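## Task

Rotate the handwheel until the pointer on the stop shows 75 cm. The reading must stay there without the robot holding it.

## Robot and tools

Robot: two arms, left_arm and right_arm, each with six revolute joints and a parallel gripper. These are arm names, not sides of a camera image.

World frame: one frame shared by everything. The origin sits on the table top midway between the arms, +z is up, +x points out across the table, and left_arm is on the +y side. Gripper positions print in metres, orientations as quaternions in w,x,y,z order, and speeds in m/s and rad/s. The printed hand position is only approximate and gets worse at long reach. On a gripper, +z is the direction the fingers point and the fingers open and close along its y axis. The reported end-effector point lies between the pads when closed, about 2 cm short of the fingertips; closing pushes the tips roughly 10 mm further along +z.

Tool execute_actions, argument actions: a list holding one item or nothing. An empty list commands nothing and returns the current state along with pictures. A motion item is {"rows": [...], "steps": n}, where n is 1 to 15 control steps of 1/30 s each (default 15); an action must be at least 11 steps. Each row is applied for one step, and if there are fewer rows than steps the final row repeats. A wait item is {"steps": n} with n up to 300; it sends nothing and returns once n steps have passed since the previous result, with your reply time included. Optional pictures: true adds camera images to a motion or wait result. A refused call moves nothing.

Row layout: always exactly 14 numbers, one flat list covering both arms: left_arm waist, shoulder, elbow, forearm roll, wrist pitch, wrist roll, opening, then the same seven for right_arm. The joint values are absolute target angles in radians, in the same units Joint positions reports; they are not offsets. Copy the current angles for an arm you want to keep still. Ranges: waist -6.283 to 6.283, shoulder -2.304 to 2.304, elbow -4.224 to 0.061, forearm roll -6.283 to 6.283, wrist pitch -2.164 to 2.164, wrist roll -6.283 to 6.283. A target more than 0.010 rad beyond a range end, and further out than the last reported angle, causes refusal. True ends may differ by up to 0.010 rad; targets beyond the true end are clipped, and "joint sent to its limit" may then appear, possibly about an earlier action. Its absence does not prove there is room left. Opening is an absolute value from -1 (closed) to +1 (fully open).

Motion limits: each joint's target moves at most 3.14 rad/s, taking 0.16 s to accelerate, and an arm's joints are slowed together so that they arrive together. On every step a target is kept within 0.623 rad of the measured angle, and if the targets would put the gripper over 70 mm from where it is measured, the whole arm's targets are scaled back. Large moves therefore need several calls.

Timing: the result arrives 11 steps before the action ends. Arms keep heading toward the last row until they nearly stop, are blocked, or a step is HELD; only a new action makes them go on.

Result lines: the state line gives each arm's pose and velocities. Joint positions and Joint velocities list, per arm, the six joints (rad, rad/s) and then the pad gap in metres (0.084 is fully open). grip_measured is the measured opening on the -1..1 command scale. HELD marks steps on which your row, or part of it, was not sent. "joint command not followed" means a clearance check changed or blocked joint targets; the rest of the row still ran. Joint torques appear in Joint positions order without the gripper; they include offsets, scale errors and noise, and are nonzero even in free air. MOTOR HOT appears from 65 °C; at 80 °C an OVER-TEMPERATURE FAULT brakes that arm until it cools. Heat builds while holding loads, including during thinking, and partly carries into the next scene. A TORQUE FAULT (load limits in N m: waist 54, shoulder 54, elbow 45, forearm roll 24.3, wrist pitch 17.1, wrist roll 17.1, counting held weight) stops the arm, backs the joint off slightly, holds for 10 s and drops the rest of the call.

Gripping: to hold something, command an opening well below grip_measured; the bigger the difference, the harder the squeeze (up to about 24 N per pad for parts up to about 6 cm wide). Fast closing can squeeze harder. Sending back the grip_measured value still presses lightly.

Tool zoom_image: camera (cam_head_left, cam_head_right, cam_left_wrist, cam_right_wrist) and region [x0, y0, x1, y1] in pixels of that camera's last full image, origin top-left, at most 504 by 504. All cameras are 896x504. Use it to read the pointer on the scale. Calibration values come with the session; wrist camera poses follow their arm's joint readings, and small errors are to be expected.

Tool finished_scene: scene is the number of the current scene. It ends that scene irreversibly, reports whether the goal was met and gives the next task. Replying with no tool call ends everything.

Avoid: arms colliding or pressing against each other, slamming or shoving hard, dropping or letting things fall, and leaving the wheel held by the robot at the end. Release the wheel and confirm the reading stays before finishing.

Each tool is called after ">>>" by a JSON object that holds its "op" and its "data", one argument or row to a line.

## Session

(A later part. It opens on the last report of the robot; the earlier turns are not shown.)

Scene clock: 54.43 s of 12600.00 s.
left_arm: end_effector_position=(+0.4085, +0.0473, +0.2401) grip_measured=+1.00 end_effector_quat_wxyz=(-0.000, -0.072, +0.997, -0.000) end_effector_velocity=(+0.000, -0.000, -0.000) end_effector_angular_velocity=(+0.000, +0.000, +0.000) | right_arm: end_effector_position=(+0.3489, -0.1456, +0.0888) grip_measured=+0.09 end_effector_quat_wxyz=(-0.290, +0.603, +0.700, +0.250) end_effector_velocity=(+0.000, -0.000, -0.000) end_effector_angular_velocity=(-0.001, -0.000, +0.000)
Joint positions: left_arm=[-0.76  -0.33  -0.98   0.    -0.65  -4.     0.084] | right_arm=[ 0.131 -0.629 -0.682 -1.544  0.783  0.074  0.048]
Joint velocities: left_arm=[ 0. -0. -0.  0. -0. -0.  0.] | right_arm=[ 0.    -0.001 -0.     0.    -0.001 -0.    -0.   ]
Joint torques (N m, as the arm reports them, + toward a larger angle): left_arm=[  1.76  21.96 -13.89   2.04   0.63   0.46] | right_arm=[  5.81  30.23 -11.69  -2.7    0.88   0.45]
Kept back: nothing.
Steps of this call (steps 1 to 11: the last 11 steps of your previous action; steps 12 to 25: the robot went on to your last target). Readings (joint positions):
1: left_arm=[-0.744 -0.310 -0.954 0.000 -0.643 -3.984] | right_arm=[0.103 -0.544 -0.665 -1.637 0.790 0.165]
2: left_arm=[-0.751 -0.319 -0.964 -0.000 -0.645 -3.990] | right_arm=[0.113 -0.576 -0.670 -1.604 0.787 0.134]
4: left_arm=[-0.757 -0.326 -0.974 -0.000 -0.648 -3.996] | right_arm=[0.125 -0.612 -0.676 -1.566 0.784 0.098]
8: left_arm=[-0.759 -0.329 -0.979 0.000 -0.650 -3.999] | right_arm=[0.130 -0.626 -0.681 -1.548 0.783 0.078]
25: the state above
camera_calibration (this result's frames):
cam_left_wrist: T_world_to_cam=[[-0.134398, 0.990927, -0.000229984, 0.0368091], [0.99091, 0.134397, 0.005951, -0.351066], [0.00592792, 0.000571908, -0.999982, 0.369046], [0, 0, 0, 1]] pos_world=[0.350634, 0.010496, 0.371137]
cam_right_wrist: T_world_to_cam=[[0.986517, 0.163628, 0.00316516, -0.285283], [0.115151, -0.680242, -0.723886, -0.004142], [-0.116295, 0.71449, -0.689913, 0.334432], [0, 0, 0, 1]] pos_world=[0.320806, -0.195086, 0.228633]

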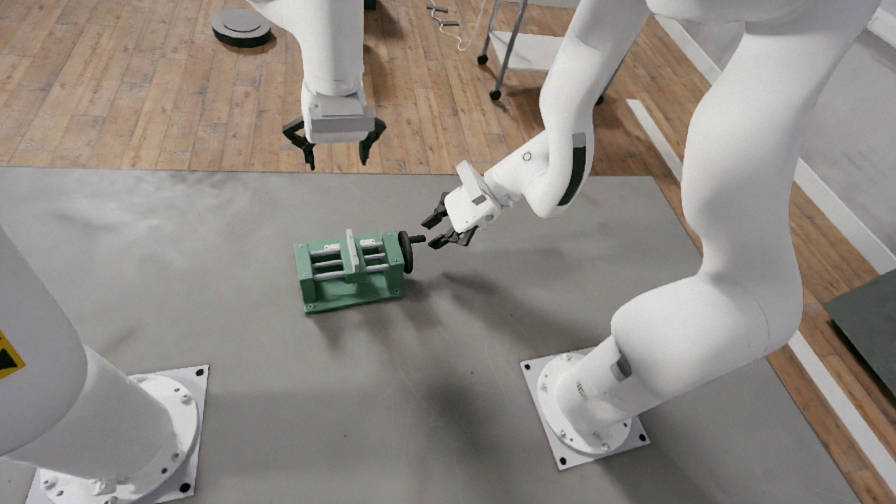

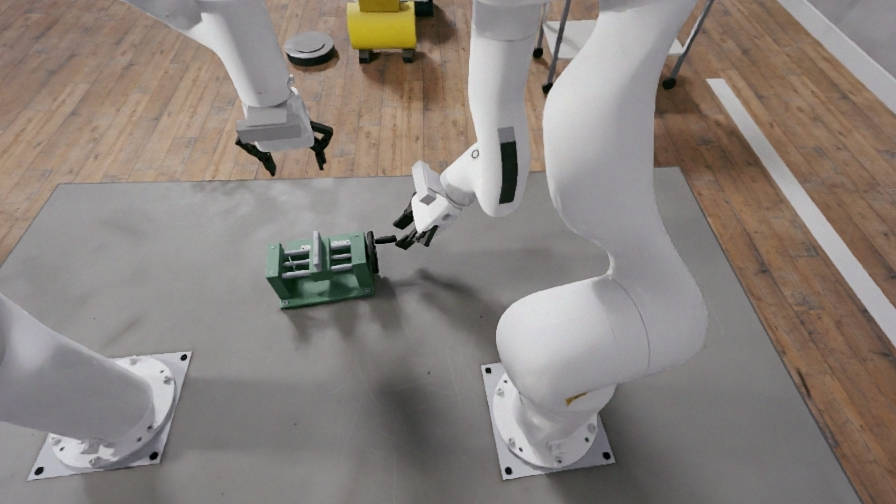

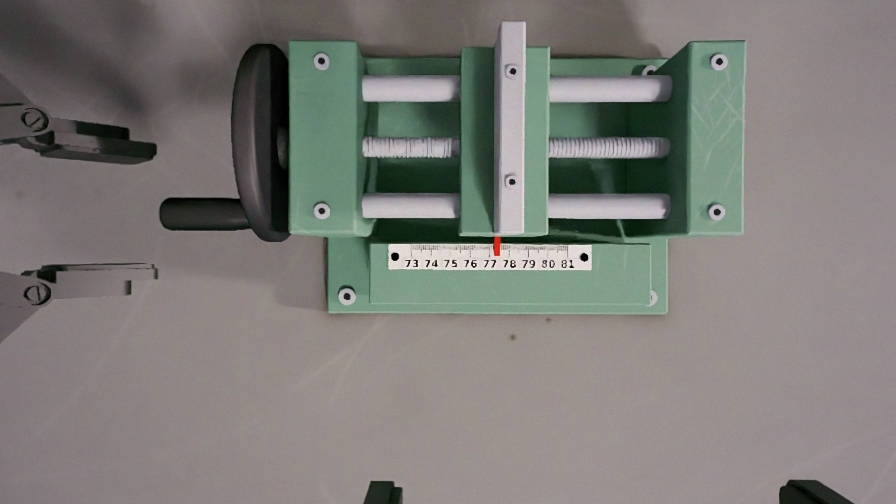

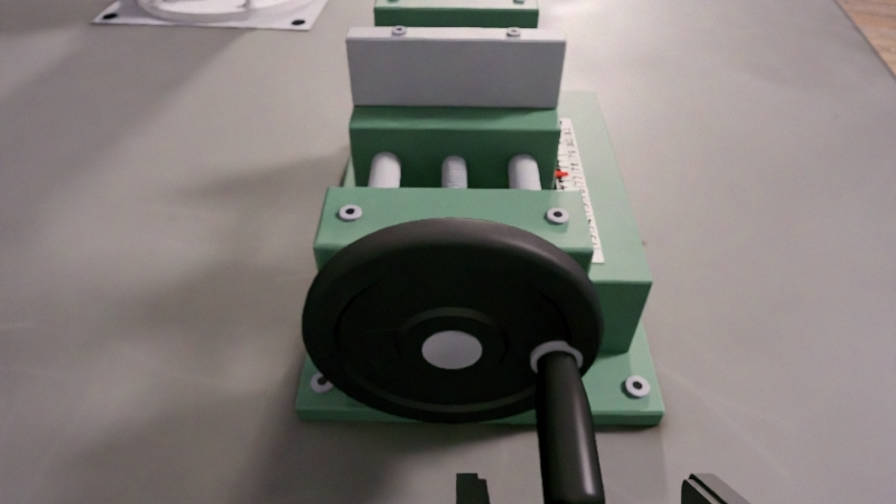

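>>> {"op": "execute_actions", "data": {
  "actions": [
    {"rows": [[-0.76,-0.33,-0.98,0,-0.65,-4,1,0.2023,-0.6796,-0.7025,-1.4427,0.7822,0.0321,0.1]], "steps": 12}
  ]
}}

>>> {"op": "execute_actions", "data": {
  "actions": [
    {"rows": [[-0.76,-0.33,-0.98,0,-0.65,-4,1,0.2023,-0.6796,-0.7025,-1.4427,0.7822,0.0321,-0.45]], "steps": 11}
  ]
}}

>>> {"op": "execute_actions", "data": {
  "actions": [
    {"steps": 14}
  ],
  "pictures": true
}}

Scene clock: 64.33 s of 12600.00 s.
left_arm: end_effector_position=(+0.4085, +0.0473, +0.2401) grip_measured=+1.00 end_effector_quat_wxyz=(-0.000, -0.072, +0.997, -0.000) end_effector_velocity=(-0.001, +0.001, -0.001) end_effector_angular_velocity=(+0.001, +0.001, +0.000) | right_arm: end_effector_position=(+0.3489, -0.1456, +0.0887) grip_measured=+0.09 end_effector_quat_wxyz=(-0.290, +0.603, +0.700, +0.250) end_effector_velocity=(+0.001, +0.002, -0.001) end_effector_angular_velocity=(-0.001, -0.002, -0.001)
Joint positions: left_arm=[-0.76  -0.33  -0.98  -0.    -0.65  -4.     0.084] | right_arm=[ 0.131 -0.63  -0.682 -1.544  0.783  0.074  0.048]
Joint velocities: left_arm=[ 0.    -0.     0.001  0.    -0.    -0.     0.   ] | right_arm=[ 0.005 -0.003 -0.002  0.009 -0.001 -0.004  0.   ]
Joint torques (N m, as the arm reports them, + toward a larger angle): left_arm=[  2.55  24.53 -14.74   1.87   0.89   0.39] | right_arm=[  7.36  28.52 -11.7   -1.69   0.8    0.37]
Steps of this call (steps 1 to 15: the robot went on to your last target; steps 16 to 296: nothing new was sent; step 297: the first step of this action). Readings (joint positions):
297: the state above

Scene clock: 64.70 s of 12600.00 s.
left_arm: end_effector_position=(+0.4085, +0.0473, +0.2401) grip_measured=+1.00 end_effector_quat_wxyz=(-0.000, -0.072, +0.997, -0.000) end_effector_velocity=(-0.001, +0.001, -0.001) end_effector_angular_velocity=(+0.002, +0.002, -0.000) | right_arm: end_effector_position=(+0.3448, -0.1175, +0.0724) grip_measured=+0.09 end_effector_quat_wxyz=(-0.290, +0.603, +0.700, +0.250) end_effector_velocity=(+0.001, +0.004, -0.002) end_effector_angular_velocity=(-0.000, -0.006, +0.001)
Joint positions: left_arm=[-0.76  -0.33  -0.98   0.    -0.65  -4.     0.084] | right_arm=[ 0.201 -0.679 -0.702 -1.445  0.782  0.033  0.048]
Joint velocities: left_arm=[ 0.    -0.     0.002 -0.    -0.     0.     0.   ] | right_arm=[ 0.011 -0.007 -0.004  0.018 -0.001 -0.012  0.   ]
Joint torques (N m, as the arm reports them, + toward a larger angle): left_arm=[  2.37  25.47 -13.61   2.04   0.56   0.51] | right_arm=[  5.43  31.44 -12.06  -1.9    0.89   0.56]
Kept back: the last 11 steps of this action.
Steps of this call (steps 1 to 11: the last 11 steps of your previous action). Readings (joint positions):
1: left_arm=[-0.760 -0.330 -0.980 -0.000 -0.650 -4.000] | right_arm=[0.133 -0.631 -0.682 -1.541 0.783 0.072]
2: left_arm=[-0.760 -0.330 -0.980 -0.000 -0.650 -4.000] | right_arm=[0.140 -0.636 -0.685 -1.529 0.782 0.067]
4: left_arm=[-0.760 -0.330 -0.980 0.000 -0.650 -4.000] | right_arm=[0.174 -0.659 -0.694 -1.483 0.782 0.049]
8: left_arm=[-0.760 -0.330 -0.980 0.000 -0.650 -4.000] | right_arm=[0.199 -0.677 -0.701 -1.449 0.782 0.035]
11: the state above

Scene clock: 65.17 s of 12600.00 s.
left_arm: end_effector_position=(+0.4085, +0.0473, +0.2401) grip_measured=+1.00 end_effector_quat_wxyz=(-0.000, -0.072, +0.997, -0.000) end_effector_velocity=(-0.000, -0.001, +0.000) end_effector_angular_velocity=(-0.000, -0.001, -0.002) | right_arm: end_effector_position=(+0.3446, -0.1170, +0.0720) grip_measured=-0.47 end_effector_quat_wxyz=(-0.290, +0.603, +0.700, +0.250) end_effector_velocity=(-0.000, -0.000, +0.000) end_effector_angular_velocity=(+0.001, +0.002, -0.001)
Joint positions: left_arm=[-0.76  -0.33  -0.98   0.    -0.65  -4.     0.084] | right_arm=[ 0.202 -0.68  -0.702 -1.443  0.782  0.032  0.024]
Joint velocities: left_arm=[-0.001  0.    -0.001  0.    -0.     0.001 -0.   ] | right_arm=[-0.    -0.     0.001  0.     0.001  0.001 -0.   ]
Joint torques (N m, as the arm reports them, + toward a larger angle): left_arm=[  2.23  23.66 -14.95   2.03   0.74   0.66] | right_arm=[  6.12  31.25 -11.79  -2.36   0.91   0.37]
Kept back: nothing.
Steps of this call (steps 1 to 11: the last 11 steps of your previous action; steps 12 to 14: the robot went on to your last target). Readings (joint positions):
1: left_arm=[-0.760 -0.330 -0.980 0.000 -0.650 -4.000] | right_arm=[0.201 -0.679 -0.702 -1.444 0.782 0.033]
2: left_arm=[-0.760 -0.330 -0.980 0.000 -0.650 -4.000] | right_arm=[0.201 -0.679 -0.702 -1.444 0.782 0.032]
4: left_arm=[-0.760 -0.330 -0.980 -0.000 -0.650 -4.000] | right_arm=[0.202 -0.679 -0.702 -1.443 0.782 0.032]
8: left_arm=[-0.760 -0.330 -0.980 -0.000 -0.650 -4.000] | right_arm=[0.202 -0.679 -0.702 -1.443 0.782 0.032]
14: the state above
camera_calibration (this result's frames):
cam_left_wrist: T_world_to_cam=[[-0.134389, 0.990929, -0.000231511, 0.0368143], [0.990911, 0.134388, 0.00595218, -0.351065], [0.00592929, 0.000570501, -0.999982, 0.369043], [0, 0, 0, 1]] pos_world=[0.350634, 0.0104881, 0.371135]
cam_right_wrist: T_world_to_cam=[[0.986537, 0.163506, 0.00319459, -0.285698], [0.115086, -0.680248, -0.723891, 0.00374463], [-0.116187, 0.714513, -0.689907, 0.301895], [0, 0, 0, 1]] pos_world=[0.316497, -0.166447, 0.211903]

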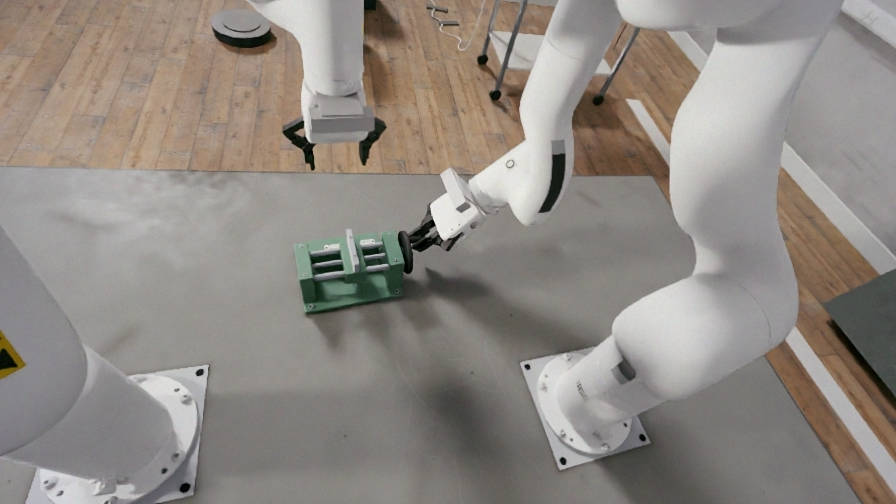

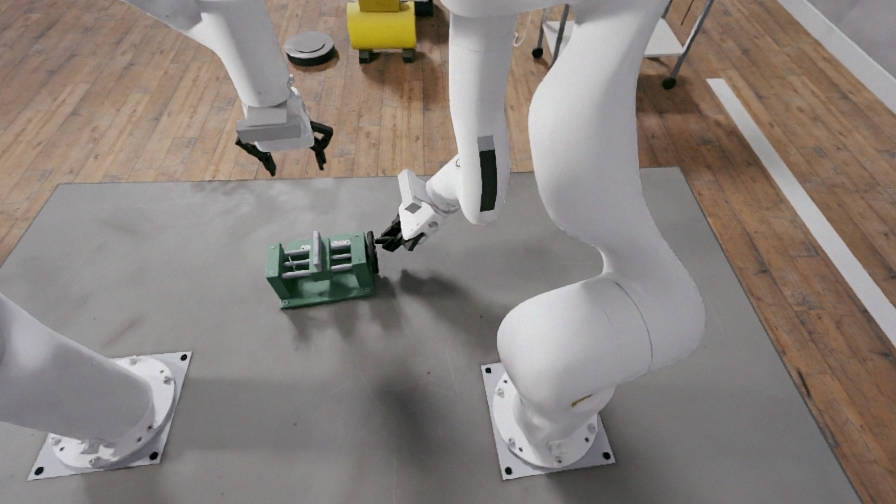

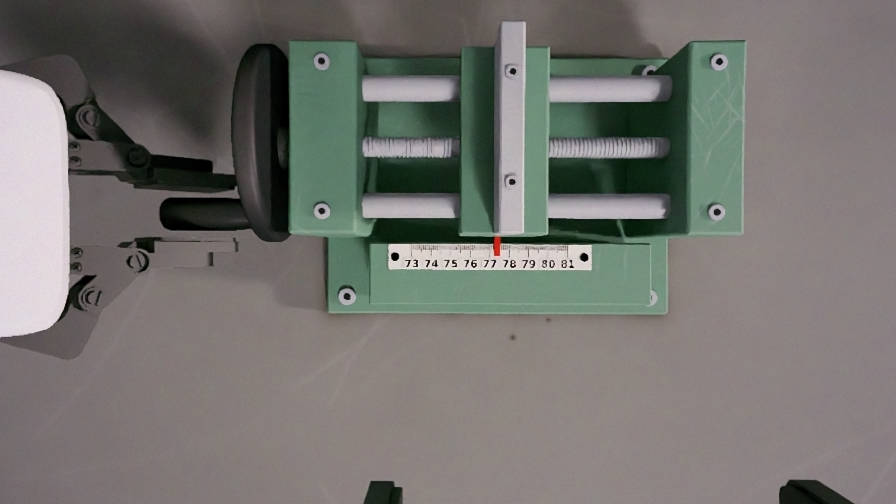

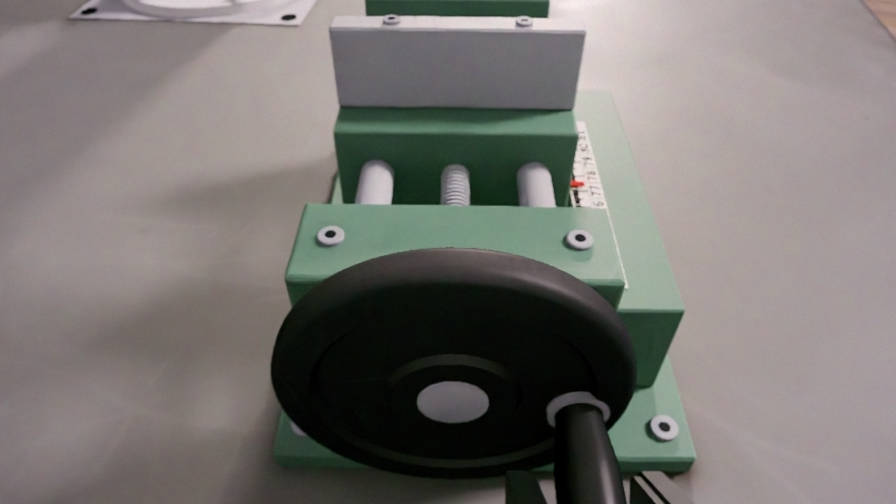

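>>> {"op": "zoom_image", "data": {
  "camera": "cam_left_wrist",
  "region": [110, 140, 300, 290]
}}

>>> {"op": "zoom_image", "data": {
  "camera": "cam_right_wrist",
  "region": [400, 340, 720, 504]
}}

>>> {"op": "zoom_image", "data": {
  "camera": "cam_head_right",
  "region": [340, 190, 460, 290]
}}

Region (110, 140, 300, 290) of cam_left_wrist's 896x504 image, scaled by 2.653, with more detail than that image has; it fills the top 398 rows of this view, and the rest is white.

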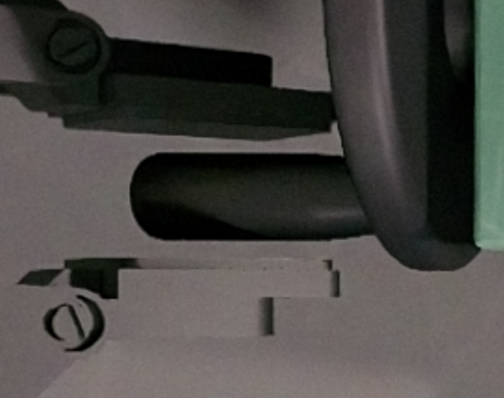

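Region (400, 340, 720, 504) of cam_right_wrist's 896x504 image, scaled by 1.575, with more detail than that image has; it fills the top 258 rows of this view, and the rest is white.

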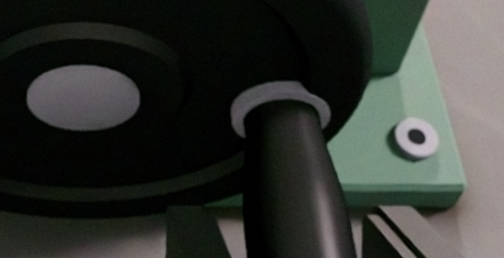

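Region (340, 190, 460, 290) of cam_head_right's 896x504 image, scaled by 4.200, with more detail than that image has.

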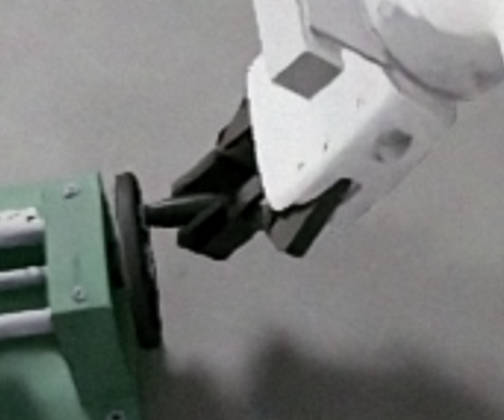

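>>> {"op": "execute_actions", "data": {
  "actions": [
    {"rows": [[-0.76,-0.33,-0.98,0,-0.65,-4,1,0.2023,-0.6796,-0.7025,-1.4427,0.7822,0.0321,-0.52],[-0.76,-0.33,-0.98,0,-0.65,-4,1,0.2023,-0.6796,-0.7025,-1.4427,0.7822,0.0321,-0.57],[-0.76,-0.33,-0.98,0,-0.65,-4,1,0.2023,-0.6796,-0.7025,-1.4427,0.7822,0.0321,-0.61],[-0.76,-0.33,-0.98,0,-0.65,-4,1,0.2023,-0.6796,-0.7025,-1.4427,0.7822,0.0321,-0.64],[-0.76,-0.33,-0.98,0,-0.65,-4,1,0.2023,-0.6796,-0.7025,-1.4427,0.7822,0.0321,-0.67],[-0.76,-0.33,-0.98,0,-0.65,-4,1,0.2023,-0.6796,-0.7025,-1.4427,0.7822,0.0321,-0.71],[-0.76,-0.33,-0.98,0,-0.65,-4,1,0.2023,-0.6796,-0.7025,-1.4427,0.7822,0.0321,-0.76],[-0.76,-0.33,-0.98,0,-0.65,-4,1,0.2023,-0.6796,-0.7025,-1.4427,0.7822,0.0321,-0.82],[-0.76,-0.33,-0.98,0,-0.65,-4,1,0.2023,-0.6796,-0.7025,-1.4427,0.7822,0.0321,-0.9]], "steps": 11}
  ]
}}

>>> {"op": "execute_actions", "data": {
  "actions": [
    {"steps": 15}
  ]
}}

Scene clock: 74.33 s of 12600.00 s.
left_arm: end_effector_position=(+0.4085, +0.0473, +0.2401) grip_measured=+1.00 end_effector_quat_wxyz=(-0.000, -0.072, +0.997, -0.000) end_effector_velocity=(-0.000, -0.000, +0.000) end_effector_angular_velocity=(-0.000, -0.000, -0.001) | right_arm: end_effector_position=(+0.3446, -0.1170, +0.0720) grip_measured=-0.47 end_effector_quat_wxyz=(-0.290, +0.603, +0.700, +0.250) end_effector_velocity=(-0.000, -0.000, -0.000) end_effector_angular_velocity=(+0.000, +0.001, +0.000)
Joint positions: left_arm=[-0.76  -0.33  -0.98   0.    -0.65  -4.     0.084] | right_arm=[ 0.202 -0.68  -0.702 -1.443  0.782  0.032  0.024]
Joint velocities: left_arm=[-0.001  0.    -0.     0.     0.     0.    -0.   ] | right_arm=[-0.001 -0.     0.001 -0.     0.001 -0.    -0.   ]
Joint torques (N m, as the arm reports them, + toward a larger angle): left_arm=[  1.93  25.22 -14.16   1.85   0.58   0.43] | right_arm=[  6.07  31.75 -11.29  -2.66   0.89   0.46]
Kept back: the last 11 steps of this action.
Steps of this call (steps 1 to 15: the robot went on to your last target; steps 16 to 275: nothing new was sent). Readings (joint positions):
1: left_arm=[-0.760 -0.330 -0.980 -0.000 -0.650 -4.000] | right_arm=[0.202 -0.680 -0.702 -1.443 0.782 0.032]
2: left_arm=[-0.760 -0.330 -0.980 -0.000 -0.650 -4.000] | right_arm=[0.202 -0.680 -0.702 -1.443 0.782 0.032]
4: left_arm=[-0.760 -0.330 -0.980 0.000 -0.650 -4.000] | right_arm=[0.202 -0.680 -0.702 -1.443 0.782 0.032]
8: left_arm=[-0.760 -0.330 -0.980 -0.000 -0.650 -4.000] | right_arm=[0.202 -0.680 -0.702 -1.443 0.782 0.032]
275: the state above

Scene clock: 74.83 s of 12600.00 s.
left_arm: end_effector_position=(+0.4085, +0.0473, +0.2401) grip_measured=+1.00 end_effector_quat_wxyz=(-0.000, -0.072, +0.997, -0.000) end_effector_velocity=(+0.001, -0.000, +0.001) end_effector_angular_velocity=(-0.001, -0.001, -0.000) | right_arm: end_effector_position=(+0.3449, -0.1169, +0.0721) grip_measured=-0.65 end_effector_quat_wxyz=(-0.290, +0.603, +0.700, +0.250) end_effector_velocity=(-0.001, -0.000, -0.001) end_effector_angular_velocity=(+0.000, +0.002, -0.000)
Joint positions: left_arm=[-0.76  -0.33  -0.98   0.    -0.65  -4.     0.084] | right_arm=[ 0.202 -0.68  -0.703 -1.443  0.782  0.032  0.016]
Joint velocities: left_arm=[ 0.001  0.    -0.001  0.    -0.     0.001  0.   ] | right_arm=[-0.    -0.001  0.001  0.     0.001  0.     0.   ]
Joint torques (N m, as the arm reports them, + toward a larger angle): left_arm=[  2.85  24.24 -14.88   2.06   0.61   0.64] | right_arm=[ 6.82 30.76 -8.9  -3.18  1.07  0.37]
Kept back: nothing.
Steps of this call (steps 1 to 11: the last 11 steps of your previous action; steps 12 to 15: the robot went on to your last target). Readings (joint positions):
1: left_arm=[-0.760 -0.330 -0.980 0.000 -0.650 -4.000] | right_arm=[0.202 -0.680 -0.703 -1.443 0.782 0.032]
2: left_arm=[-0.760 -0.330 -0.980 -0.000 -0.650 -4.000] | right_arm=[0.202 -0.680 -0.703 -1.443 0.782 0.032]
4: left_arm=[-0.760 -0.330 -0.980 -0.000 -0.650 -4.000] | right_arm=[0.202 -0.680 -0.703 -1.443 0.782 0.032]
8: left_arm=[-0.760 -0.330 -0.980 0.000 -0.650 -4.000] | right_arm=[0.202 -0.680 -0.703 -1.442 0.782 0.032]
15: the state above
All arms were judged still, so your last target was given up. Only a new action makes them travel on or press farther. Fingers that are still opening or closing keep moving.

>>> {"op": "execute_actions", "data": {
  "actions": [
    {"rows": [[-0.76,-0.33,-0.98,0,-0.65,-4,1,0.2022,-0.683,-0.704,-1.44,0.7826,0.0285,-0.9],[-0.76,-0.33,-0.98,0,-0.65,-4,1,0.2024,-0.6885,-0.7043,-1.4356,0.7831,0.0222,-0.9],[-0.76,-0.33,-0.98,0,-0.65,-4,1,0.2026,-0.6935,-0.7044,-1.4303,0.7838,0.0151,-0.9],[-0.76,-0.33,-0.98,0,-0.65,-4,1,0.2029,-0.6984,-0.7041,-1.425,0.7846,0.0079,-0.9],[-0.76,-0.33,-0.98,0,-0.65,-4,1,0.2032,-0.703,-0.7034,-1.4194,0.7854,0.0005,-0.9],[-0.76,-0.33,-0.98,0,-0.65,-4,1,0.2036,-0.7073,-0.7023,-1.4138,0.7862,-0.0069,-0.9],[-0.76,-0.33,-0.98,0,-0.65,-4,1,0.204,-0.7113,-0.701,-1.4081,0.7871,-0.0144,-0.9],[-0.76,-0.33,-0.98,0,-0.65,-4,1,0.2045,-0.715,-0.6993,-1.4023,0.788,-0.0219,-0.9],[-0.76,-0.33,-0.98,0,-0.65,-4,1,0.205,-0.7184,-0.6973,-1.3965,0.7889,-0.0295,-0.9],[-0.76,-0.33,-0.98,0,-0.65,-4,1,0.2056,-0.7214,-0.6949,-1.3906,0.7898,-0.037,-0.9]], "steps": 11}
  ]
}}

>>> {"op": "execute_actions", "data": {
  "actions": [
    {"steps": 24}
  ]
}}

Scene clock: 81.97 s of 12600.00 s.
left_arm: end_effector_position=(+0.4085, +0.0473, +0.2401) grip_measured=+1.00 end_effector_quat_wxyz=(-0.000, -0.072, +0.997, -0.000) end_effector_velocity=(+0.000, +0.000, -0.000) end_effector_angular_velocity=(+0.000, +0.000, +0.001) | right_arm: end_effector_position=(+0.3446, -0.1170, +0.0720) grip_measured=-0.65 end_effector_quat_wxyz=(-0.290, +0.603, +0.700, +0.250) end_effector_velocity=(+0.000, -0.000, +0.000) end_effector_angular_velocity=(+0.000, -0.001, +0.000)
Joint positions: left_arm=[-0.76  -0.33  -0.98   0.    -0.65  -4.     0.084] | right_arm=[ 0.202 -0.68  -0.703 -1.443  0.782  0.032  0.016]
Joint velocities: left_arm=[ 0.    -0.     0.     0.     0.    -0.001 -0.   ] | right_arm=[-0.     0.     0.     0.    -0.    -0.001  0.   ]
Joint torques (N m, as the arm reports them, + toward a larger angle): left_arm=[  0.86  24.84 -14.09   1.99   0.7    0.39] | right_arm=[ 8.38 28.85 -6.31 -4.01  1.12  0.28]
Kept back: the last 11 steps of this action.
Steps of this call (steps 1 to 214: nothing new was sent). Readings (joint positions):
1: left_arm=[-0.760 -0.330 -0.980 -0.000 -0.650 -4.000] | right_arm=[0.202 -0.680 -0.703 -1.443 0.782 0.032]
2: left_arm=[-0.760 -0.330 -0.980 -0.000 -0.650 -4.000] | right_arm=[0.202 -0.680 -0.703 -1.443 0.782 0.032]
4: left_arm=[-0.760 -0.330 -0.980 0.000 -0.650 -4.000] | right_arm=[0.202 -0.680 -0.703 -1.443 0.782 0.032]
8: left_arm=[-0.760 -0.330 -0.980 0.000 -0.650 -4.000] | right_arm=[0.202 -0.680 -0.703 -1.443 0.782 0.032]
214: the state above

Scene clock: 82.77 s of 12600.00 s.
left_arm: end_effector_position=(+0.4085, +0.0473, +0.2401) grip_measured=+1.00 end_effector_quat_wxyz=(-0.000, -0.072, +0.997, -0.000) end_effector_velocity=(+0.000, +0.000, +0.000) end_effector_angular_velocity=(-0.000, -0.000, +0.001) | right_arm: end_effector_position=(+0.3359, -0.1182, +0.0542) grip_measured=-0.65 end_effector_quat_wxyz=(-0.290, +0.603, +0.700, +0.250) end_effector_velocity=(+0.000, -0.000, -0.000) end_effector_angular_velocity=(-0.000, +0.000, -0.002)
Joint positions: left_arm=[-0.76  -0.33  -0.98  -0.    -0.65  -4.     0.084] | right_arm=[ 0.206 -0.721 -0.695 -1.391  0.79  -0.037  0.016]
Joint velocities: left_arm=[ 0.001 -0.    -0.    -0.     0.     0.    -0.   ] | right_arm=[-0.001 -0.001 -0.001  0.001 -0.    -0.    -0.   ]
Joint torques (N m, as the arm reports them, + toward a larger angle): left_arm=[ -0.77  24.52 -13.49   1.4    0.71   0.58] | right_arm=[ 5.94 31.87 -8.26 -3.31  0.81  0.36]
Kept back: nothing.
Steps of this call (steps 1 to 11: the last 11 steps of your previous action; steps 12 to 24: the robot went on to your last target). Readings (joint positions):
1: left_arm=[-0.760 -0.330 -0.980 0.000 -0.650 -4.000] | right_arm=[0.202 -0.680 -0.703 -1.443 0.782 0.032]
2: left_arm=[-0.760 -0.330 -0.980 -0.000 -0.650 -4.000] | right_arm=[0.202 -0.680 -0.703 -1.442 0.782 0.031]
4: left_arm=[-0.760 -0.330 -0.980 0.000 -0.650 -4.000] | right_arm=[0.202 -0.685 -0.703 -1.438 0.783 0.026]
8: left_arm=[-0.760 -0.330 -0.980 0.000 -0.650 -4.000] | right_arm=[0.203 -0.702 -0.703 -1.421 0.785 0.002]
24: the state above

>>> {"op": "execute_actions", "data": {
  "actions": [
    {"rows": [[-0.76,-0.33,-0.98,0,-0.65,-4,1,0.2062,-0.7244,-0.6926,-1.385,0.7908,-0.0442,-0.9],[-0.76,-0.33,-0.98,0,-0.65,-4,1,0.2068,-0.7268,-0.6896,-1.3791,0.7919,-0.0517,-0.9],[-0.76,-0.33,-0.98,0,-0.65,-4,1,0.2082,-0.7305,-0.6827,-1.3675,0.794,-0.0662,-0.9],[-0.76,-0.33,-0.98,0,-0.65,-4,1,0.2098,-0.7328,-0.6748,-1.3561,0.7962,-0.0802,-0.9],[-0.76,-0.33,-0.98,0,-0.65,-4,1,0.2114,-0.7334,-0.6659,-1.3454,0.7984,-0.0932,-0.9],[-0.76,-0.33,-0.98,0,-0.65,-4,1,0.2132,-0.7326,-0.6561,-1.3352,0.8006,-0.1053,-0.9],[-0.76,-0.33,-0.98,0,-0.65,-4,1,0.2141,-0.7316,-0.651,-1.3305,0.8016,-0.1108,-0.9],[-0.76,-0.33,-0.98,0,-0.65,-4,1,0.215,-0.7302,-0.6457,-1.326,0.8026,-0.1159,-0.9]], "steps": 11}
  ]
}}

>>> {"op": "execute_actions", "data": {
  "actions": [
    {"steps": 20}
  ]
}}

>>> {"op": "execute_actions", "data": {
  "actions": [
    {"steps": 90}
  ],
  "pictures": true
}}

Scene clock: 85.87 s of 12600.00 s.
left_arm: end_effector_position=(+0.4085, +0.0473, +0.2401) grip_measured=+1.00 end_effector_quat_wxyz=(-0.000, -0.072, +0.997, -0.000) end_effector_velocity=(+0.001, -0.000, +0.000) end_effector_angular_velocity=(-0.001, -0.001, +0.000) | right_arm: end_effector_position=(+0.3360, -0.1182, +0.0541) grip_measured=-0.65 end_effector_quat_wxyz=(-0.290, +0.603, +0.700, +0.250) end_effector_velocity=(-0.000, -0.000, +0.000) end_effector_angular_velocity=(+0.000, +0.001, -0.000)
Joint positions: left_arm=[-0.76  -0.33  -0.98   0.    -0.65  -4.     0.084] | right_arm=[ 0.206 -0.721 -0.695 -1.391  0.79  -0.037  0.016]
Joint velocities: left_arm=[ 0.    -0.    -0.001 -0.     0.     0.    -0.   ] | right_arm=[-0.  0.  0. -0.  0.  0.  0.]
Joint torques (N m, as the arm reports them, + toward a larger angle): left_arm=[  2.25  23.05 -13.71   2.23   0.57   0.39] | right_arm=[ 3.14 31.58 -9.98 -2.46  0.19  0.28]
Kept back: the last 11 steps of this action.
Steps of this call (steps 1 to 15: the robot went on to your last target; steps 16 to 93: nothing new was sent). Readings (joint positions):
1: left_arm=[-0.760 -0.330 -0.980 -0.000 -0.650 -4.000] | right_arm=[0.206 -0.721 -0.695 -1.391 0.790 -0.037]
2: left_arm=[-0.760 -0.330 -0.980 0.000 -0.650 -4.000] | right_arm=[0.206 -0.721 -0.695 -1.391 0.790 -0.037]
4: left_arm=[-0.760 -0.330 -0.980 -0.000 -0.650 -4.000] | right_arm=[0.206 -0.721 -0.695 -1.391 0.790 -0.037]
8: left_arm=[-0.760 -0.330 -0.980 0.000 -0.650 -4.000] | right_arm=[0.206 -0.721 -0.695 -1.391 0.790 -0.037]
93: the state above

Scene clock: 86.53 s of 12600.00 s.
left_arm: end_effector_position=(+0.4085, +0.0473, +0.2401) grip_measured=+1.00 end_effector_quat_wxyz=(-0.000, -0.072, +0.997, -0.000) end_effector_velocity=(-0.001, +0.000, -0.001) end_effector_angular_velocity=(+0.001, +0.001, +0.000) | right_arm: end_effector_position=(+0.3134, -0.1215, +0.0446) grip_measured=-0.65 end_effector_quat_wxyz=(-0.290, +0.603, +0.700, +0.250) end_effector_velocity=(+0.000, +0.000, +0.000) end_effector_angular_velocity=(+0.001, -0.001, -0.000)
Joint positions: left_arm=[-0.76  -0.33  -0.98  -0.    -0.65  -4.     0.084] | right_arm=[ 0.215 -0.73  -0.646 -1.326  0.803 -0.116  0.015]
Joint velocities: left_arm=[-0.    -0.     0.001  0.    -0.    -0.001  0.   ] | right_arm=[ 0.    -0.     0.     0.003  0.001 -0.003 -0.   ]
Joint torques (N m, as the arm reports them, + toward a larger angle): left_arm=[  1.44  23.27 -14.46   1.93   0.56   0.46] | right_arm=[-0.2  34.76 -8.52 -2.74  0.26  0.38]
Kept back: nothing.
Steps of this call (steps 1 to 11: the last 11 steps of your previous action; steps 12 to 20: the robot went on to your last target). Readings (joint positions):
1: left_arm=[-0.760 -0.330 -0.980 -0.000 -0.650 -4.000] | right_arm=[0.206 -0.721 -0.695 -1.391 0.790 -0.037]
2: left_arm=[-0.760 -0.330 -0.980 -0.000 -0.650 -4.000] | right_arm=[0.206 -0.722 -0.695 -1.390 0.790 -0.038]
4: left_arm=[-0.760 -0.330 -0.980 0.000 -0.650 -4.000] | right_arm=[0.206 -0.724 -0.692 -1.383 0.791 -0.047]
8: left_arm=[-0.760 -0.330 -0.980 -0.000 -0.650 -4.000] | right_arm=[0.211 -0.732 -0.669 -1.349 0.797 -0.087]
20: the state above

Scene clock: 89.53 s of 12600.00 s.
left_arm: end_effector_position=(+0.4085, +0.0473, +0.2401) grip_measured=+1.00 end_effector_quat_wxyz=(-0.000, -0.072, +0.997, -0.000) end_effector_velocity=(-0.001, +0.000, -0.001) end_effector_angular_velocity=(+0.001, +0.001, -0.001) | right_arm: end_effector_position=(+0.3134, -0.1216, +0.0446) grip_measured=-0.65 end_effector_quat_wxyz=(-0.290, +0.603, +0.700, +0.250) end_effector_velocity=(+0.000, +0.000, +0.000) end_effector_angular_velocity=(+0.001, -0.000, +0.001)
Joint positions: left_arm=[-0.76  -0.33  -0.98  -0.    -0.65  -4.     0.084] | right_arm=[ 0.215 -0.73  -0.646 -1.326  0.803 -0.116  0.015]
Joint velocities: left_arm=[-0.    -0.     0.001  0.    -0.     0.001  0.   ] | right_arm=[ 0.     0.    -0.001 -0.001  0.001  0.001 -0.   ]
Joint torques (N m, as the arm reports them, + toward a larger angle): left_arm=[  3.06  23.8  -14.07   1.24   0.53   0.51] | right_arm=[-0.8  32.86 -8.05 -2.51 -0.21  0.37]
Kept back: nothing.
Steps of this call (steps 1 to 15: the robot went on to your last target; steps 16 to 90: nothing new was sent). Readings (joint positions):
1: left_arm=[-0.760 -0.330 -0.980 0.000 -0.650 -4.000] | right_arm=[0.215 -0.730 -0.646 -1.326 0.803 -0.116]
2: left_arm=[-0.760 -0.330 -0.980 -0.000 -0.650 -4.000] | right_arm=[0.215 -0.730 -0.646 -1.326 0.803 -0.116]
4: left_arm=[-0.760 -0.330 -0.980 0.000 -0.650 -4.000] | right_arm=[0.215 -0.730 -0.646 -1.326 0.803 -0.116]
8: left_arm=[-0.760 -0.330 -0.980 -0.000 -0.650 -4.000] | right_arm=[0.215 -0.730 -0.646 -1.326 0.803 -0.116]
90: the state above
All arms were judged still, so your last target was given up. Only a new action makes them travel on or press farther. Fingers that are still opening or closing keep moving.
camera_calibration (this result's frames):
cam_left_wrist: T_world_to_cam=[[-0.134389, 0.990929, -0.000231573, 0.0368143], [0.990911, 0.134388, 0.00595221, -0.351065], [0.00592934, 0.000570444, -0.999982, 0.369043], [0, 0, 0, 1]] pos_world=[0.350634, 0.0104881, 0.371135]
cam_right_wrist: T_world_to_cam=[[0.986532, 0.163543, 0.00305421, -0.254005], [0.115002, -0.680202, -0.723947, -0.0156537], [-0.116319, 0.714548, -0.689849, 0.282659], [0, 0, 0, 1]] pos_world=[0.285263, -0.171081, 0.184435]

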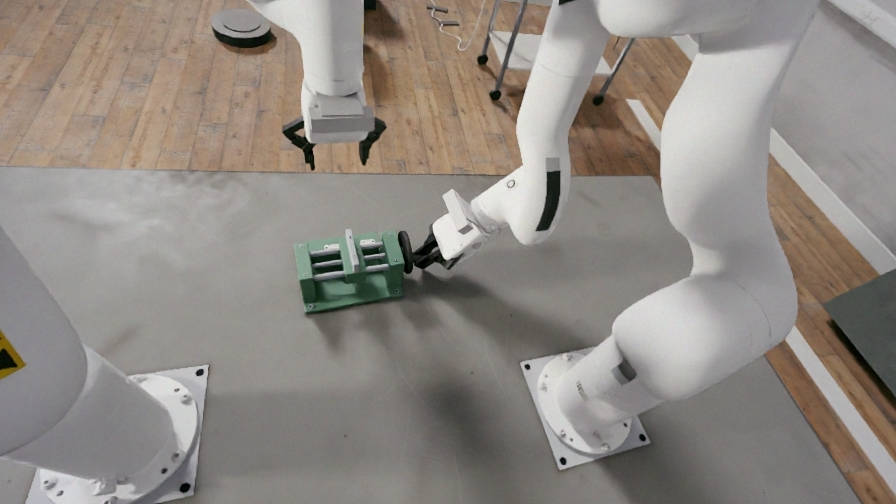

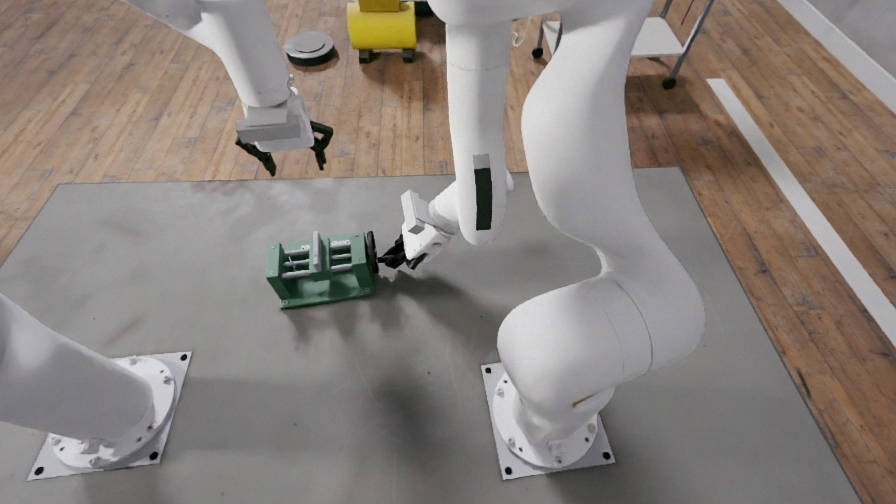

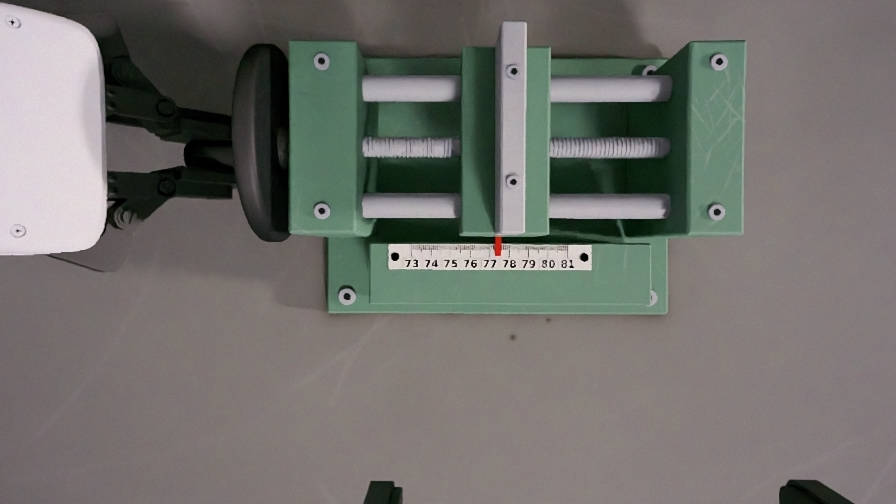

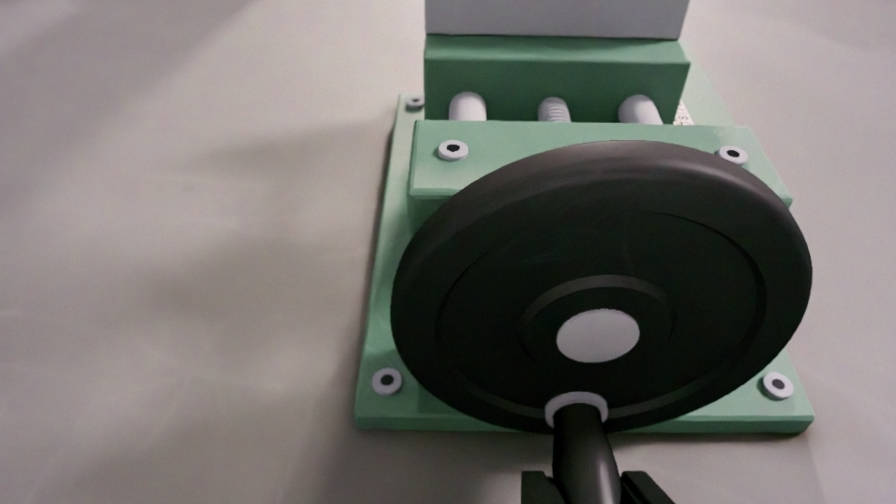

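>>> {"op": "zoom_image", "data": {
  "camera": "cam_left_wrist",
  "region": [380, 225, 600, 285]
}}

>>> {"op": "zoom_image", "data": {
  "camera": "cam_left_wrist",
  "region": [460, 225, 540, 275]
}}

Region (380, 225, 600, 285) of cam_left_wrist's 896x504 image, scaled by 2.291, with more detail than that image has; it fills the top 137 rows of this view, and the rest is white.

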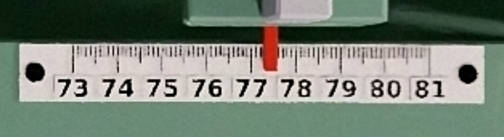

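Region (460, 225, 540, 275) of cam_left_wrist's 896x504 image, scaled by 6.300, with more detail than that image has; it fills the top 315 rows of this view, and the rest is white.

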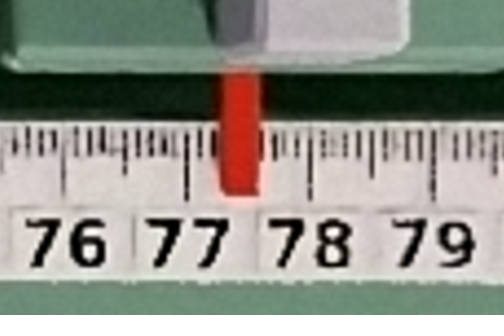

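>>> {"op": "execute_actions", "data": {
  "actions": [
    {"rows": [[-0.76,-0.33,-0.98,0,-0.65,-4,1,0.2166,-0.7303,-0.646,-1.3246,0.8026,-0.1157,-0.9]], "steps": 11}
  ]
}}

>>> {"op": "execute_actions", "data": {
  "actions": [
    {"steps": 100}
  ]
}}

>>> {"op": "execute_actions", "data": {
  "actions": [
    {"steps": 30}
  ]
}}

Scene clock: 93.07 s of 12600.00 s.
left_arm: end_effector_position=(+0.4085, +0.0473, +0.2401) grip_measured=+1.00 end_effector_quat_wxyz=(-0.000, -0.072, +0.997, -0.000) end_effector_velocity=(-0.000, +0.000, -0.000) end_effector_angular_velocity=(+0.000, +0.000, +0.001) | right_arm: end_effector_position=(+0.3134, -0.1216, +0.0446) grip_measured=-0.65 end_effector_quat_wxyz=(-0.290, +0.603, +0.700, +0.250) end_effector_velocity=(-0.001, +0.000, -0.000) end_effector_angular_velocity=(-0.000, +0.000, +0.002)
Joint positions: left_arm=[-0.76  -0.33  -0.98  -0.    -0.65  -4.     0.084] | right_arm=[ 0.215 -0.73  -0.646 -1.326  0.803 -0.116  0.015]
Joint velocities: left_arm=[-0.     0.     0.     0.    -0.    -0.001 -0.   ] | right_arm=[ 0.001 -0.     0.001 -0.001  0.    -0.001 -0.   ]
Joint torques (N m, as the arm reports them, + toward a larger angle): left_arm=[  2.8   23.46 -14.67   1.71   0.8    0.56] | right_arm=[-0.53 33.58 -8.08 -2.68 -0.27  0.42]
Kept back: the last 11 steps of this action.
Steps of this call (steps 1 to 106: nothing new was sent). Readings (joint positions):
1: left_arm=[-0.760 -0.330 -0.980 -0.000 -0.650 -4.000] | right_arm=[0.215 -0.730 -0.646 -1.326 0.803 -0.116]
2: left_arm=[-0.760 -0.330 -0.980 0.000 -0.650 -4.000] | right_arm=[0.215 -0.730 -0.646 -1.326 0.803 -0.116]
4: left_arm=[-0.760 -0.330 -0.980 -0.000 -0.650 -4.000] | right_arm=[0.215 -0.730 -0.646 -1.326 0.803 -0.116]
8: left_arm=[-0.760 -0.330 -0.980 0.000 -0.650 -4.000] | right_arm=[0.215 -0.730 -0.646 -1.326 0.803 -0.116]
106: the state above

Scene clock: 96.40 s of 12600.00 s.
left_arm: end_effector_position=(+0.4085, +0.0473, +0.2401) grip_measured=+1.00 end_effector_quat_wxyz=(-0.000, -0.072, +0.997, -0.000) end_effector_velocity=(+0.000, -0.000, +0.000) end_effector_angular_velocity=(-0.001, -0.001, -0.001) | right_arm: end_effector_position=(+0.3133, -0.1210, +0.0445) grip_measured=-0.65 end_effector_quat_wxyz=(-0.290, +0.603, +0.700, +0.250) end_effector_velocity=(-0.000, +0.000, +0.000) end_effector_angular_velocity=(-0.000, -0.001, +0.001)
Joint positions: left_arm=[-0.76  -0.33  -0.98   0.    -0.65  -4.     0.084] | right_arm=[ 0.217 -0.73  -0.646 -1.325  0.803 -0.116  0.016]
Joint velocities: left_arm=[ 0.     0.    -0.     0.     0.     0.001  0.   ] | right_arm=[ 0.     0.001  0.    -0.    -0.    -0.    -0.   ]
Joint torques (N m, as the arm reports them, + toward a larger angle): left_arm=[  3.55  23.69 -14.01   1.41   0.41   0.53] | right_arm=[11.15 29.67 -9.8  -2.71  2.16  0.34]
Kept back: nothing.
Steps of this call (steps 1 to 11: the last 11 steps of your previous action; steps 12 to 15: the robot went on to your last target; steps 16 to 100: nothing new was sent). Readings (joint positions):
1: left_arm=[-0.760 -0.330 -0.980 0.000 -0.650 -4.000] | right_arm=[0.215 -0.730 -0.646 -1.326 0.803 -0.116]
2: left_arm=[-0.760 -0.330 -0.980 -0.000 -0.650 -4.000] | right_arm=[0.215 -0.730 -0.646 -1.326 0.803 -0.116]
4: left_arm=[-0.760 -0.330 -0.980 -0.000 -0.650 -4.000] | right_arm=[0.216 -0.730 -0.646 -1.325 0.802 -0.116]
8: left_arm=[-0.760 -0.330 -0.980 -0.000 -0.650 -4.000] | right_arm=[0.216 -0.730 -0.646 -1.325 0.802 -0.116]
100: the state above
All arms were judged still, so your last target was given up. Only a new action makes them travel on or press farther. Fingers that are still opening or closing keep moving.

Scene clock: 97.40 s of 12600.00 s.
left_arm: end_effector_position=(+0.4085, +0.0473, +0.2401) grip_measured=+1.00 end_effector_quat_wxyz=(-0.000, -0.072, +0.997, -0.000) end_effector_velocity=(-0.000, -0.000, -0.000) end_effector_angular_velocity=(+0.000, +0.000, -0.001) | right_arm: end_effector_position=(+0.3133, -0.1210, +0.0445) grip_measured=-0.65 end_effector_quat_wxyz=(-0.290, +0.603, +0.700, +0.250) end_effector_velocity=(+0.000, +0.000, +0.000) end_effector_angular_velocity=(+0.001, -0.000, -0.001)
Joint positions: left_arm=[-0.76  -0.33  -0.98   0.    -0.65  -4.     0.084] | right_arm=[ 0.217 -0.73  -0.646 -1.325  0.803 -0.116  0.016]
Joint velocities: left_arm=[-0.001 -0.     0.    -0.     0.     0.    -0.   ] | right_arm=[-0.  0. -0.  0.  0.  0. -0.]
Joint torques (N m, as the arm reports them, + toward a larger angle): left_arm=[  3.42  25.27 -13.77   2.12   0.69   0.42] | right_arm=[11.76 30.32 -9.45 -2.67  2.27  0.39]
Kept back: nothing.
Steps of this call (steps 1 to 30: nothing new was sent). Readings (joint positions):
1: left_arm=[-0.760 -0.330 -0.980 -0.000 -0.650 -4.000] | right_arm=[0.217 -0.730 -0.646 -1.325 0.803 -0.116]
2: left_arm=[-0.760 -0.330 -0.980 -0.000 -0.650 -4.000] | right_arm=[0.217 -0.730 -0.646 -1.325 0.803 -0.116]
4: left_arm=[-0.760 -0.330 -0.980 0.000 -0.650 -4.000] | right_arm=[0.217 -0.730 -0.646 -1.325 0.803 -0.116]
8: left_arm=[-0.760 -0.330 -0.980 -0.000 -0.650 -4.000] | right_arm=[0.217 -0.730 -0.646 -1.325 0.803 -0.116]
30: the state above

>>> {"op": "execute_actions", "data": {
  "actions": [
    {"rows": [[-0.76,-0.33,-0.98,0,-0.65,-4,1,0.2154,-0.731,-0.6485,-1.3277,0.8021,-0.113,-0.9],[-0.76,-0.33,-0.98,0,-0.65,-4,1,0.2139,-0.7326,-0.6562,-1.3346,0.8006,-0.1051,-0.9],[-0.76,-0.33,-0.98,0,-0.65,-4,1,0.2121,-0.7334,-0.666,-1.3448,0.7984,-0.0931,-0.9],[-0.76,-0.33,-0.98,0,-0.65,-4,1,0.2104,-0.7327,-0.6749,-1.3557,0.7962,-0.08,-0.9],[-0.76,-0.33,-0.98,0,-0.65,-4,1,0.2088,-0.7305,-0.6828,-1.367,0.794,-0.0661,-0.9],[-0.76,-0.33,-0.98,0,-0.65,-4,1,0.2073,-0.7268,-0.6896,-1.3787,0.7919,-0.0515,-0.9],[-0.76,-0.33,-0.98,0,-0.65,-4,1,0.2059,-0.7216,-0.6953,-1.3905,0.7898,-0.0366,-0.9],[-0.76,-0.33,-0.98,0,-0.65,-4,1,0.2048,-0.7151,-0.6997,-1.4023,0.7879,-0.0215,-0.9],[-0.76,-0.33,-0.98,0,-0.65,-4,1,0.2038,-0.7074,-0.7027,-1.4139,0.7861,-0.0065,-0.9],[-0.76,-0.33,-0.98,0,-0.65,-4,1,0.203,-0.6986,-0.7044,-1.4251,0.7845,0.0083,-0.9],[-0.76,-0.33,-0.98,0,-0.65,-4,1,0.2024,-0.6887,-0.7047,-1.4358,0.7831,0.0225,-0.9],[-0.76,-0.33,-0.98,0,-0.65,-4,1,0.202,-0.6779,-0.7036,-1.4458,0.7818,0.036,-0.9],[-0.76,-0.33,-0.98,0,-0.65,-4,1,0.2018,-0.6664,-0.7011,-1.4549,0.7807,0.0486,-0.9]], "steps": 13}
  ]
}}

>>> {"op": "execute_actions", "data": {
  "actions": [
    {"rows": [[-0.76,-0.33,-0.98,0,-0.65,-4,1,0.2018,-0.6543,-0.6972,-1.4631,0.7798,0.0602,-0.9],[-0.76,-0.33,-0.98,0,-0.65,-4,1,0.202,-0.6419,-0.692,-1.4702,0.779,0.0705,-0.9],[-0.76,-0.33,-0.98,0,-0.65,-4,1,0.2025,-0.6292,-0.6856,-1.4761,0.7783,0.0794,-0.9],[-0.76,-0.33,-0.98,0,-0.65,-4,1,0.2032,-0.6165,-0.678,-1.4808,0.7778,0.0868,-0.9],[-0.76,-0.33,-0.98,0,-0.65,-4,1,0.204,-0.6039,-0.6695,-1.484,0.7774,0.0926,-0.9],[-0.76,-0.33,-0.98,0,-0.65,-4,1,0.205,-0.5916,-0.6601,-1.4858,0.7771,0.0966,-0.9],[-0.76,-0.33,-0.98,0,-0.65,-4,1,0.2063,-0.5799,-0.6499,-1.4862,0.7769,0.0988,-0.9],[-0.76,-0.33,-0.98,0,-0.65,-4,1,0.2077,-0.569,-0.6392,-1.4851,0.7768,0.0992,-0.9],[-0.76,-0.33,-0.98,0,-0.65,-4,1,0.2092,-0.559,-0.6281,-1.4824,0.7768,0.0976,-0.9],[-0.76,-0.33,-0.98,0,-0.65,-4,1,0.2109,-0.5501,-0.6168,-1.4782,0.7769,0.094,-0.9],[-0.76,-0.33,-0.98,0,-0.65,-4,1,0.2127,-0.5426,-0.6054,-1.4724,0.7772,0.0885,-0.9],[-0.76,-0.33,-0.98,0,-0.65,-4,1,0.2145,-0.5366,-0.5942,-1.4652,0.7776,0.081,-0.9]], "steps": 12}
  ]
}}

>>> {"op": "execute_actions", "data": {
  "actions": [
    {"steps": 20}
  ]
}}

>>> {"op": "execute_actions", "data": {
  "actions": [
    {"steps": 100}
  ]
}}

Scene clock: 106.07 s of 12600.00 s.
left_arm: end_effector_position=(+0.4085, +0.0473, +0.2401) grip_measured=+1.00 end_effector_quat_wxyz=(-0.000, -0.072, +0.997, -0.000) end_effector_velocity=(+0.000, -0.000, +0.000) end_effector_angular_velocity=(-0.000, -0.000, +0.000) | right_arm: end_effector_position=(+0.3134, -0.1210, +0.0445) grip_measured=-0.65 end_effector_quat_wxyz=(-0.290, +0.603, +0.700, +0.250) end_effector_velocity=(+0.005, -0.001, -0.000) end_effector_angular_velocity=(+0.002, +0.012, +0.005)
Joint positions: left_arm=[-0.76  -0.33  -0.98  -0.    -0.65  -4.     0.084] | right_arm=[ 0.216 -0.73  -0.646 -1.325  0.803 -0.115  0.016]
Joint velocities: left_arm=[-0. -0. -0. -0.  0. -0.  0.] | right_arm=[-0.009 -0.008 -0.019 -0.035 -0.001  0.03  -0.   ]
Joint torques (N m, as the arm reports them, + toward a larger angle): left_arm=[  1.16  25.25 -13.34   2.09   0.66   0.54] | right_arm=[  9.25  29.4  -11.31  -2.38   2.1    0.2 ]
Steps of this call (steps 1 to 258: nothing new was sent; steps 259 to 260: the first 2 steps of this action). Readings (joint positions):
259: left_arm=[-0.760 -0.330 -0.980 -0.000 -0.650 -4.000] | right_arm=[0.217 -0.730 -0.646 -1.325 0.803 -0.116]
260: the state above

Scene clock: 106.47 s of 12600.00 s.
left_arm: end_effector_position=(+0.4085, +0.0473, +0.2401) grip_measured=+1.00 end_effector_quat_wxyz=(-0.000, -0.072, +0.997, -0.000) end_effector_velocity=(+0.000, -0.000, +0.000) end_effector_angular_velocity=(-0.000, -0.000, -0.002) | right_arm: end_effector_position=(+0.3436, -0.1170, +0.0675) grip_measured=-0.65 end_effector_quat_wxyz=(-0.290, +0.603, +0.700, +0.251) end_effector_velocity=(+0.038, +0.005, +0.120) end_effector_angular_velocity=(+0.006, -0.002, +0.003)
Joint positions: left_arm=[-0.76  -0.33  -0.98  -0.    -0.65  -4.     0.084] | right_arm=[ 0.203 -0.691 -0.703 -1.429  0.784  0.014  0.016]
Joint velocities: left_arm=[ 0.    -0.    -0.001  0.    -0.     0.003 -0.   ] | right_arm=[-0.018  0.295 -0.003 -0.313 -0.036  0.413  0.   ]
Joint torques (N m, as the arm reports them, + toward a larger angle): left_arm=[  1.79  24.11 -14.92   2.08   0.73   0.54] | right_arm=[ 8.13 32.43 -7.31 -2.44  2.39  0.25]
Steps of this call (steps 1 to 11: the last 11 steps of your previous action; step 12: the first step of this action). Readings (joint positions):
12: the state above

Scene clock: 107.13 s of 12600.00 s.
left_arm: end_effector_position=(+0.4085, +0.0473, +0.2401) grip_measured=+1.00 end_effector_quat_wxyz=(-0.000, -0.072, +0.997, -0.000) end_effector_velocity=(-0.000, -0.000, -0.000) end_effector_angular_velocity=(+0.000, +0.000, -0.001) | right_arm: end_effector_position=(+0.3134, -0.1214, +0.1097) grip_measured=-0.65 end_effector_quat_wxyz=(-0.291, +0.603, +0.700, +0.250) end_effector_velocity=(-0.002, -0.001, -0.000) end_effector_angular_velocity=(-0.005, -0.001, -0.002)
Joint positions: left_arm=[-0.76  -0.33  -0.98  -0.    -0.65  -4.     0.084] | right_arm=[ 0.215 -0.537 -0.595 -1.466  0.779  0.081  0.016]
Joint velocities: left_arm=[-0.  0.  0.  0. -0.  0. -0.] | right_arm=[ 0.002  0.006  0.007  0.005 -0.005 -0.002 -0.   ]
Joint torques (N m, as the arm reports them, + toward a larger angle): left_arm=[  2.68  25.77 -14.57   1.48   0.43   0.57] | right_arm=[ 9.7  15.73 -8.27 -2.78 -0.79  0.3 ]
Kept back: nothing.
Steps of this call (steps 1 to 11: the last 11 steps of your previous action; steps 12 to 20: the robot went on to your last target). Readings (joint positions):
1: left_arm=[-0.760 -0.330 -0.980 0.000 -0.650 -4.000] | right_arm=[0.202 -0.681 -0.702 -1.439 0.783 0.028]
2: left_arm=[-0.760 -0.330 -0.980 -0.000 -0.650 -4.000] | right_arm=[0.202 -0.670 -0.700 -1.448 0.782 0.040]
4: left_arm=[-0.760 -0.330 -0.980 0.000 -0.650 -4.000] | right_arm=[0.202 -0.646 -0.692 -1.464 0.781 0.062]
8: left_arm=[-0.760 -0.330 -0.980 -0.000 -0.650 -4.000] | right_arm=[0.205 -0.597 -0.663 -1.481 0.779 0.090]
20: the state above

Scene clock: 110.47 s of 12600.00 s.
left_arm: end_effector_position=(+0.4085, +0.0473, +0.2401) grip_measured=+1.00 end_effector_quat_wxyz=(-0.000, -0.072, +0.997, -0.000) end_effector_velocity=(+0.000, -0.001, +0.000) end_effector_angular_velocity=(-0.000, -0.000, -0.002) | right_arm: end_effector_position=(+0.3135, -0.1218, +0.1096) grip_measured=-0.65 end_effector_quat_wxyz=(-0.290, +0.603, +0.700, +0.250) end_effector_velocity=(-0.000, -0.000, -0.000) end_effector_angular_velocity=(+0.000, -0.000, +0.000)
Joint positions: left_arm=[-0.76  -0.33  -0.98  -0.    -0.65  -4.     0.084] | right_arm=[ 0.215 -0.537 -0.594 -1.465  0.778  0.081  0.015]
Joint velocities: left_arm=[-0.001 -0.    -0.001  0.    -0.     0.001  0.   ] | right_arm=[-0.    -0.     0.001  0.     0.    -0.001 -0.   ]
Joint torques (N m, as the arm reports them, + toward a larger angle): left_arm=[  1.6   24.12 -14.22   2.05   0.7    0.36] | right_arm=[ 1.53 20.35 -9.16 -2.34 -2.83  0.35]
Kept back: nothing.
Steps of this call (steps 1 to 15: the robot went on to your last target; steps 16 to 100: nothing new was sent). Readings (joint positions):
1: left_arm=[-0.760 -0.330 -0.980 0.000 -0.650 -4.000] | right_arm=[0.215 -0.537 -0.595 -1.466 0.779 0.081]
2: left_arm=[-0.760 -0.330 -0.980 0.000 -0.650 -4.000] | right_arm=[0.215 -0.537 -0.594 -1.466 0.779 0.081]
4: left_arm=[-0.760 -0.330 -0.980 -0.000 -0.650 -4.000] | right_arm=[0.215 -0.537 -0.594 -1.465 0.779 0.081]
8: left_arm=[-0.760 -0.330 -0.980 0.000 -0.650 -4.000] | right_arm=[0.215 -0.537 -0.594 -1.465 0.779 0.081]
100: the state above
All arms were judged still, so your last target was given up. Only a new action makes them travel on or press farther. Fingers that are still opening or closing keep moving.


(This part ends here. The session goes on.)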